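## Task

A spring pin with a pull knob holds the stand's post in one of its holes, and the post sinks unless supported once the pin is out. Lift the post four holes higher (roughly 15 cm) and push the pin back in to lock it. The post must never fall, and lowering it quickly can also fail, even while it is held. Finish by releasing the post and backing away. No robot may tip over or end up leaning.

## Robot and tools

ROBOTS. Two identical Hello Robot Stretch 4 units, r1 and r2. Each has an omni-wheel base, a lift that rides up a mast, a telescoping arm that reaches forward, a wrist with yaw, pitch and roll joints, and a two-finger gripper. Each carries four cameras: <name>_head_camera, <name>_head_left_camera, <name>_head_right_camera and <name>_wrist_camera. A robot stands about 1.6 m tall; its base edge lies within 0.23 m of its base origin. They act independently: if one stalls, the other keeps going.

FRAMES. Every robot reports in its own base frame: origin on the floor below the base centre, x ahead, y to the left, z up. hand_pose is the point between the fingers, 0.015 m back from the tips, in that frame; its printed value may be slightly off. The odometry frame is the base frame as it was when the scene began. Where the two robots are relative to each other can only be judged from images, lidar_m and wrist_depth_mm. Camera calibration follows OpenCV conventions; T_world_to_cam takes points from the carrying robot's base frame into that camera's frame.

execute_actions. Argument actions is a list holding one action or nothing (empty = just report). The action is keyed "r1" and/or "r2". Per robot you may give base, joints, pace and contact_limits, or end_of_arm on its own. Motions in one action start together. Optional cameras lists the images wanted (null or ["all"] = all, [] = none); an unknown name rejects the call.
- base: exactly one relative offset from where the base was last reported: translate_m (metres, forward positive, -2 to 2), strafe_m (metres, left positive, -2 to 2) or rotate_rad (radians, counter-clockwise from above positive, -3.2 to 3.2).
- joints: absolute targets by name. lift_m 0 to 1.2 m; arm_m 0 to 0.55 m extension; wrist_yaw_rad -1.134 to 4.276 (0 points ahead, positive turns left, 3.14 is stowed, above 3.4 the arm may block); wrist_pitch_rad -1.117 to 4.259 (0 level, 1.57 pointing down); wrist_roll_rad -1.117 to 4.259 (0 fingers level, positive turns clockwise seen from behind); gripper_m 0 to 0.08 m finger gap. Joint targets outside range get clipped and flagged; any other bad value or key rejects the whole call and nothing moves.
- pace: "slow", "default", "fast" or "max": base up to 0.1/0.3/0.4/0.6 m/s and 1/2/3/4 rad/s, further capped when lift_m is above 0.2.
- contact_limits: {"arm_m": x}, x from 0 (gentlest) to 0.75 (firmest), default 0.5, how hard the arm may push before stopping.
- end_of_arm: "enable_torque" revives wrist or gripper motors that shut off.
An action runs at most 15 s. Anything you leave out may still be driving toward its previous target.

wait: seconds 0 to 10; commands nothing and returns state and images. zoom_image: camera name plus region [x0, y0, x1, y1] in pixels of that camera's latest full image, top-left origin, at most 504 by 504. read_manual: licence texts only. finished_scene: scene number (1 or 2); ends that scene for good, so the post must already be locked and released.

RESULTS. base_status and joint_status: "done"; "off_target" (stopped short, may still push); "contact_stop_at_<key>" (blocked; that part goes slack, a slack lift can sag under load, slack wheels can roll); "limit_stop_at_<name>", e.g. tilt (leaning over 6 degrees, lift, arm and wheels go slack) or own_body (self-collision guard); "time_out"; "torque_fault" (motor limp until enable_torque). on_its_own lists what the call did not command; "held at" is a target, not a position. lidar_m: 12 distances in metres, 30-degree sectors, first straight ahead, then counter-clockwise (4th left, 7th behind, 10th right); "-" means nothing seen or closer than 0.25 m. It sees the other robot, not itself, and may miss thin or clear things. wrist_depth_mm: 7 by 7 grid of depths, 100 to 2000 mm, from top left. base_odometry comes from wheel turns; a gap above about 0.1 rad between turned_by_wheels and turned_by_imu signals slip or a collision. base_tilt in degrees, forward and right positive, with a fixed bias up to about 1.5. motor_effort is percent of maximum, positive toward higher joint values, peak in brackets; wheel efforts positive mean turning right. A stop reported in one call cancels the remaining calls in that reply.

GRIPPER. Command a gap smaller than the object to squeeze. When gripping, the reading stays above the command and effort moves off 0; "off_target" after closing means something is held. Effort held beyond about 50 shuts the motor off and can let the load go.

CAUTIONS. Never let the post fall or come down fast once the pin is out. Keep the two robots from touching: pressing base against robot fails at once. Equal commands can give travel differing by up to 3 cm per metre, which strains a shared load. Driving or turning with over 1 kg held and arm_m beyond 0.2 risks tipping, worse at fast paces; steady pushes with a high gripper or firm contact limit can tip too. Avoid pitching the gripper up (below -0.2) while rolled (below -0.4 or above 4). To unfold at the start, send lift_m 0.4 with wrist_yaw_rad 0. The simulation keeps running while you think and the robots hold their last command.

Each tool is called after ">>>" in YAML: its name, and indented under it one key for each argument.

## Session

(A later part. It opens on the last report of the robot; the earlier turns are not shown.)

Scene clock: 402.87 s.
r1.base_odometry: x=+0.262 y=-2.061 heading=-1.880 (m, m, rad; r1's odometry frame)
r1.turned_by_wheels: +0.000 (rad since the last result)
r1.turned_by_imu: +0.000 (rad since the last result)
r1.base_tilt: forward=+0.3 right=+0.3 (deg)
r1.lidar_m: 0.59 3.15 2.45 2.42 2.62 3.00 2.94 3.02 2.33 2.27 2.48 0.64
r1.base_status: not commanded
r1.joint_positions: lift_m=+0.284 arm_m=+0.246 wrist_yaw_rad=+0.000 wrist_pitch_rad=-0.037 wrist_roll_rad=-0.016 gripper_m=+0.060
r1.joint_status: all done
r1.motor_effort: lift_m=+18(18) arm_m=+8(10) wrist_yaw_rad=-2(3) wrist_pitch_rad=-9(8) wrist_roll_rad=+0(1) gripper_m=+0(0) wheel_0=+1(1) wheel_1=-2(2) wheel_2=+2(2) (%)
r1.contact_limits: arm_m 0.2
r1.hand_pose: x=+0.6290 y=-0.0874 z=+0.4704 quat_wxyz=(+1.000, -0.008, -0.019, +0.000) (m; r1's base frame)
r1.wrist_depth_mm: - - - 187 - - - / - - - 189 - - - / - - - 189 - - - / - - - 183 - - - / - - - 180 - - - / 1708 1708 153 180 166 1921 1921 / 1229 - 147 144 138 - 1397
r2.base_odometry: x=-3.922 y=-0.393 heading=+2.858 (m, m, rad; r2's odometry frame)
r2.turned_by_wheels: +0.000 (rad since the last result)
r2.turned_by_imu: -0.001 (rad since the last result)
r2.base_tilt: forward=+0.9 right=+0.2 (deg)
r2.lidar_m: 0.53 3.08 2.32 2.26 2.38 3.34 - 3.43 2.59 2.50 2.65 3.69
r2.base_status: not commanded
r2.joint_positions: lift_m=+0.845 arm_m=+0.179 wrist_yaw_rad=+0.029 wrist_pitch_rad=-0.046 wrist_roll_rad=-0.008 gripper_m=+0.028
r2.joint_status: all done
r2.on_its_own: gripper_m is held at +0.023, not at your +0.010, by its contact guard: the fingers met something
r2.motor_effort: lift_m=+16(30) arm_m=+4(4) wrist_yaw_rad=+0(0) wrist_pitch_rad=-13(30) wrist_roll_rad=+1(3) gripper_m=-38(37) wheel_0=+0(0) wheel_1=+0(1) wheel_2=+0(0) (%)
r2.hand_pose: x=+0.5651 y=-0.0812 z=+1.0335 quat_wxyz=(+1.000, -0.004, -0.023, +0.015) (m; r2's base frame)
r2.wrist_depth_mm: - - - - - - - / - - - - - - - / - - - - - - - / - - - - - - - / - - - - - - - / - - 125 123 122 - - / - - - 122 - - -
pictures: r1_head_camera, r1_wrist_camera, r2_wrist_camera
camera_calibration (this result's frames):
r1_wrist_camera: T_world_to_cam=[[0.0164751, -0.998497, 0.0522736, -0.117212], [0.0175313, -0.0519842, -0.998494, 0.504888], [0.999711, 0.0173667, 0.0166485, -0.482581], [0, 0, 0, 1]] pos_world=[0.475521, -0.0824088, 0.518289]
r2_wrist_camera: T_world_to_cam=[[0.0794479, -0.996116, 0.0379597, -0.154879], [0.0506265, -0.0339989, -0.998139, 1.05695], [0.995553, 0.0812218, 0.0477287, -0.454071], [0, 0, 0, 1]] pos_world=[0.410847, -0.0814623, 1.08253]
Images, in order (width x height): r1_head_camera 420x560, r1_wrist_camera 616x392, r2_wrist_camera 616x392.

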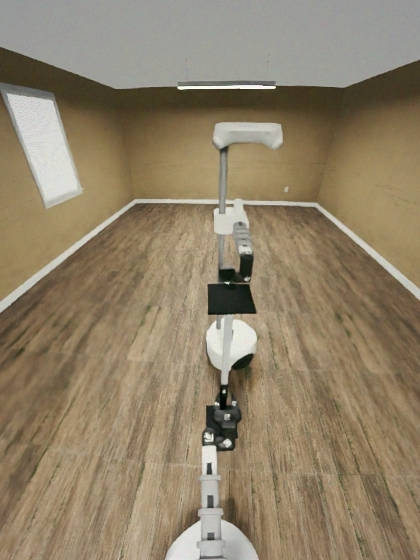

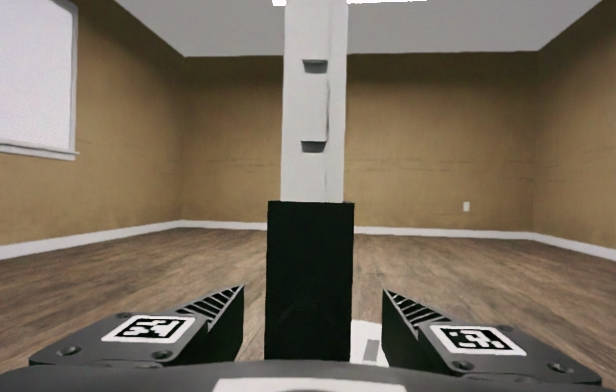

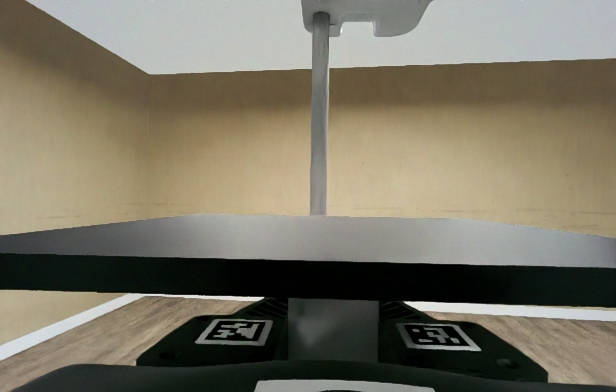

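>>> execute_actions:
  actions:
    - {"r1": {"joints": {"arm_m": 0.1}, "pace": "fast"}, "r2": {"joints": {"gripper_m": 0.07}}}
  cameras: ["r2_wrist_camera"]

>>> execute_actions:
  actions:
    - {"r1": {"base": {"translate_m": -0.2}, "joints": {"arm_m": 0.0}, "pace": "fast"}, "r2": {"base": {"translate_m": -0.25}, "joints": {"arm_m": 0.0}, "pace": "fast"}}
  cameras: ["r1_head_camera", "r1_wrist_camera", "r2_wrist_camera"]

Scene clock: 412.73 s.
r1.base_odometry: x=+0.262 y=-2.061 heading=-1.880 (m, m, rad; r1's odometry frame)
r1.turned_by_wheels: +0.000 (rad since the last result)
r1.turned_by_imu: +0.000 (rad since the last result)
r1.base_tilt: forward=+0.3 right=+0.4 (deg)
r1.lidar_m: 0.59 3.14 2.46 2.42 2.60 3.00 2.94 3.03 2.33 2.29 2.48 0.62
r1.base_status: not commanded
r1.joint_positions: lift_m=+0.284 arm_m=+0.101 wrist_yaw_rad=+0.000 wrist_pitch_rad=-0.037 wrist_roll_rad=-0.016 gripper_m=+0.060
r1.joint_status: all done
r1.motor_effort: lift_m=+18(18) arm_m=-8(13) wrist_yaw_rad=-2(2) wrist_pitch_rad=-8(9) wrist_roll_rad=-1(1) gripper_m=-1(0) wheel_0=+1(1) wheel_1=-2(2) wheel_2=+1(2) (%)
r1.hand_pose: x=+0.4848 y=-0.0875 z=+0.4704 quat_wxyz=(+1.000, -0.008, -0.019, +0.000) (m; r1's base frame)
r1.wrist_depth_mm: - - - - - - - / - - - - - - - / - - - - - - - / - - - - - - - / - - - 325 - - - / 1708 1756 153 325 165 1808 1983 / 1229 - 147 544 139 - 1397
r2.base_odometry: x=-3.922 y=-0.393 heading=+2.858 (m, m, rad; r2's odometry frame)
r2.turned_by_wheels: +0.000 (rad since the last result)
r2.turned_by_imu: -0.002 (rad since the last result)
r2.base_tilt: forward=+0.9 right=+0.2 (deg)
r2.lidar_m: 0.54 3.06 2.31 2.25 2.39 3.33 - 3.44 2.58 2.50 2.66 3.70
r2.base_status: not commanded
r2.joint_positions: lift_m=+0.845 arm_m=+0.179 wrist_yaw_rad=+0.030 wrist_pitch_rad=-0.047 wrist_roll_rad=-0.008 gripper_m=+0.070
r2.joint_status: all done
r2.motor_effort: lift_m=+16(16) arm_m=+4(4) wrist_yaw_rad=+0(1) wrist_pitch_rad=-11(14) wrist_roll_rad=+1(3) gripper_m=-1(37) wheel_0=+0(0) wheel_1=+0(0) wheel_2=+0(0) (%)
r2.hand_pose: x=+0.5651 y=-0.0811 z=+1.0336 quat_wxyz=(+1.000, -0.004, -0.023, +0.015) (m; r2's base frame)
r2.wrist_depth_mm: - - - - - - - / - - - - - - - / - - - - - - - / - - - - - - - / - - - - - - - / - - 136 122 145 132 - / - - 129 122 144 - -
pictures: r2_wrist_camera
camera_calibration (this result's frames):
r2_wrist_camera: T_world_to_cam=[[0.0798225, -0.99608, 0.0381227, -0.155176], [0.0514739, -0.0340748, -0.998093, 1.05657], [0.995479, 0.0816326, 0.0485522, -0.454887], [0, 0, 0, 1]] pos_world=[0.410832, -0.0814318, 1.08256]
Images, in order (width x height): r2_wrist_camera 616x392.

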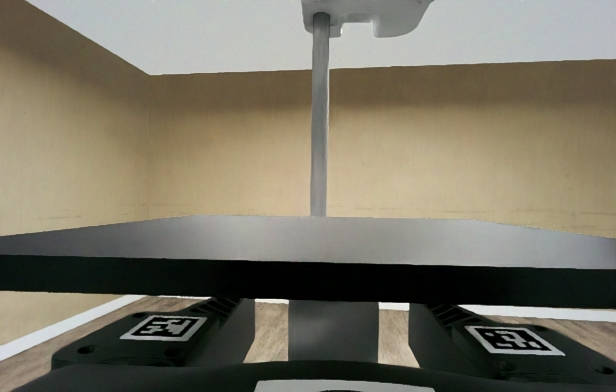

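Scene clock: 414.83 s.
r1.base_odometry: x=+0.323 y=-1.870 heading=-1.880 (m, m, rad; r1's odometry frame)
r1.turned_by_wheels: +0.000 (rad since the last result)
r1.turned_by_imu: +0.000 (rad since the last result)
r1.base_tilt: forward=+0.3 right=+0.2 (deg)
r1.lidar_m: 0.77 3.15 2.48 2.44 2.62 2.79 2.72 2.97 2.34 2.27 2.51 3.66
r1.base_status: done
r1.joint_positions: lift_m=+0.284 arm_m=+0.002 wrist_yaw_rad=+0.000 wrist_pitch_rad=-0.037 wrist_roll_rad=-0.016 gripper_m=+0.060
r1.joint_status: all done
r1.motor_effort: lift_m=+18(18) arm_m=-7(7) wrist_yaw_rad=-1(3) wrist_pitch_rad=-9(9) wrist_roll_rad=+0(0) gripper_m=+0(0) wheel_0=+1(5) wheel_1=+1(6) wheel_2=-2(12) (%)
r1.hand_pose: x=+0.3852 y=-0.0875 z=+0.4704 quat_wxyz=(+1.000, -0.008, -0.019, +0.000) (m; r1's base frame)
r1.wrist_depth_mm: - - - - - - - / - - - - - - - / - - - - - - - / - - - - - - - / - - - - - - - / 1708 1756 152 1281 166 1921 1983 / 1205 - 147 1281 138 - 1397
r2.base_odometry: x=-3.681 y=-0.463 heading=+2.858 (m, m, rad; r2's odometry frame)
r2.turned_by_wheels: +0.000 (rad since the last result)
r2.turned_by_imu: +0.000 (rad since the last result)
r2.base_tilt: forward=+0.8 right=+0.2 (deg)
r2.lidar_m: 0.72 3.07 2.34 2.26 2.38 3.36 - 3.41 2.56 2.49 2.62 3.69
r2.base_status: done
r2.joint_positions: lift_m=+0.845 arm_m=+0.001 wrist_yaw_rad=+0.030 wrist_pitch_rad=-0.047 wrist_roll_rad=-0.008 gripper_m=+0.070
r2.joint_status: all done
r2.motor_effort: lift_m=+17(17) arm_m=-5(5) wrist_yaw_rad=-1(3) wrist_pitch_rad=-9(11) wrist_roll_rad=+1(2) gripper_m=-2(0) wheel_0=+0(8) wheel_1=+2(7) wheel_2=-2(12) (%)
r2.hand_pose: x=+0.3868 y=-0.0810 z=+1.0337 quat_wxyz=(+1.000, -0.004, -0.024, +0.015) (m; r2's base frame)
r2.wrist_depth_mm: - - - - - - - / - - - - - - - / - - - - - - - / - - - - - - - / - - - - - - - / - - 149 - - - - / - - 129 - - - -
pictures: r1_head_camera, r1_wrist_camera, r2_wrist_camera
camera_calibration (this result's frames):
r1_wrist_camera: T_world_to_cam=[[0.016148, -0.9985, 0.052313, -0.113157], [0.0175398, -0.0520289, -0.998492, 0.509155], [0.999716, 0.0170412, 0.0166733, -0.238866], [0, 0, 0, 1]] pos_world=[0.231695, -0.0824259, 0.51829]
r2_wrist_camera: T_world_to_cam=[[0.0799163, -0.996073, 0.0380923, -0.140931], [0.0518898, -0.0340056, -0.998074, 1.06563], [0.99545, 0.081739, 0.0489684, -0.277848], [0, 0, 0, 1]] pos_world=[0.232551, -0.0814289, 1.08255]
Images, in order (width x height): r1_head_camera 420x560, r1_wrist_camera 616x392, r2_wrist_camera 616x392.

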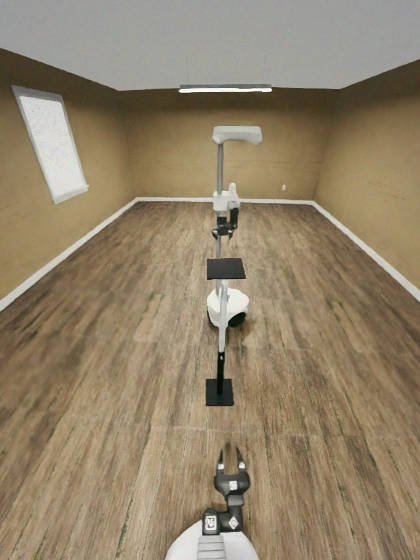

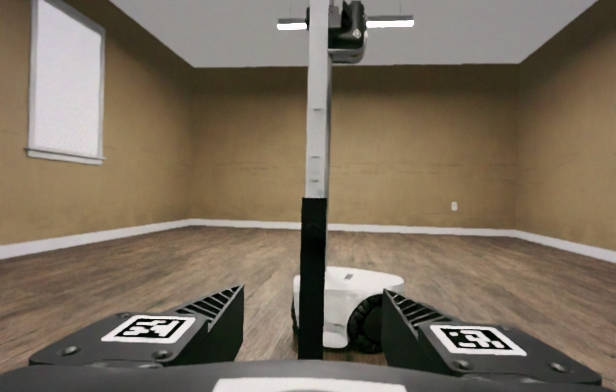

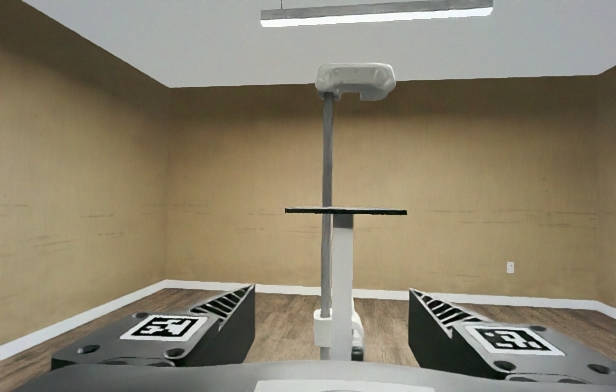

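The post was raised 0.152 m (4 holes) and is locked, and both robots are clear.

>>> finished_scene:
  scene: 1

The scene is finished: the task was done.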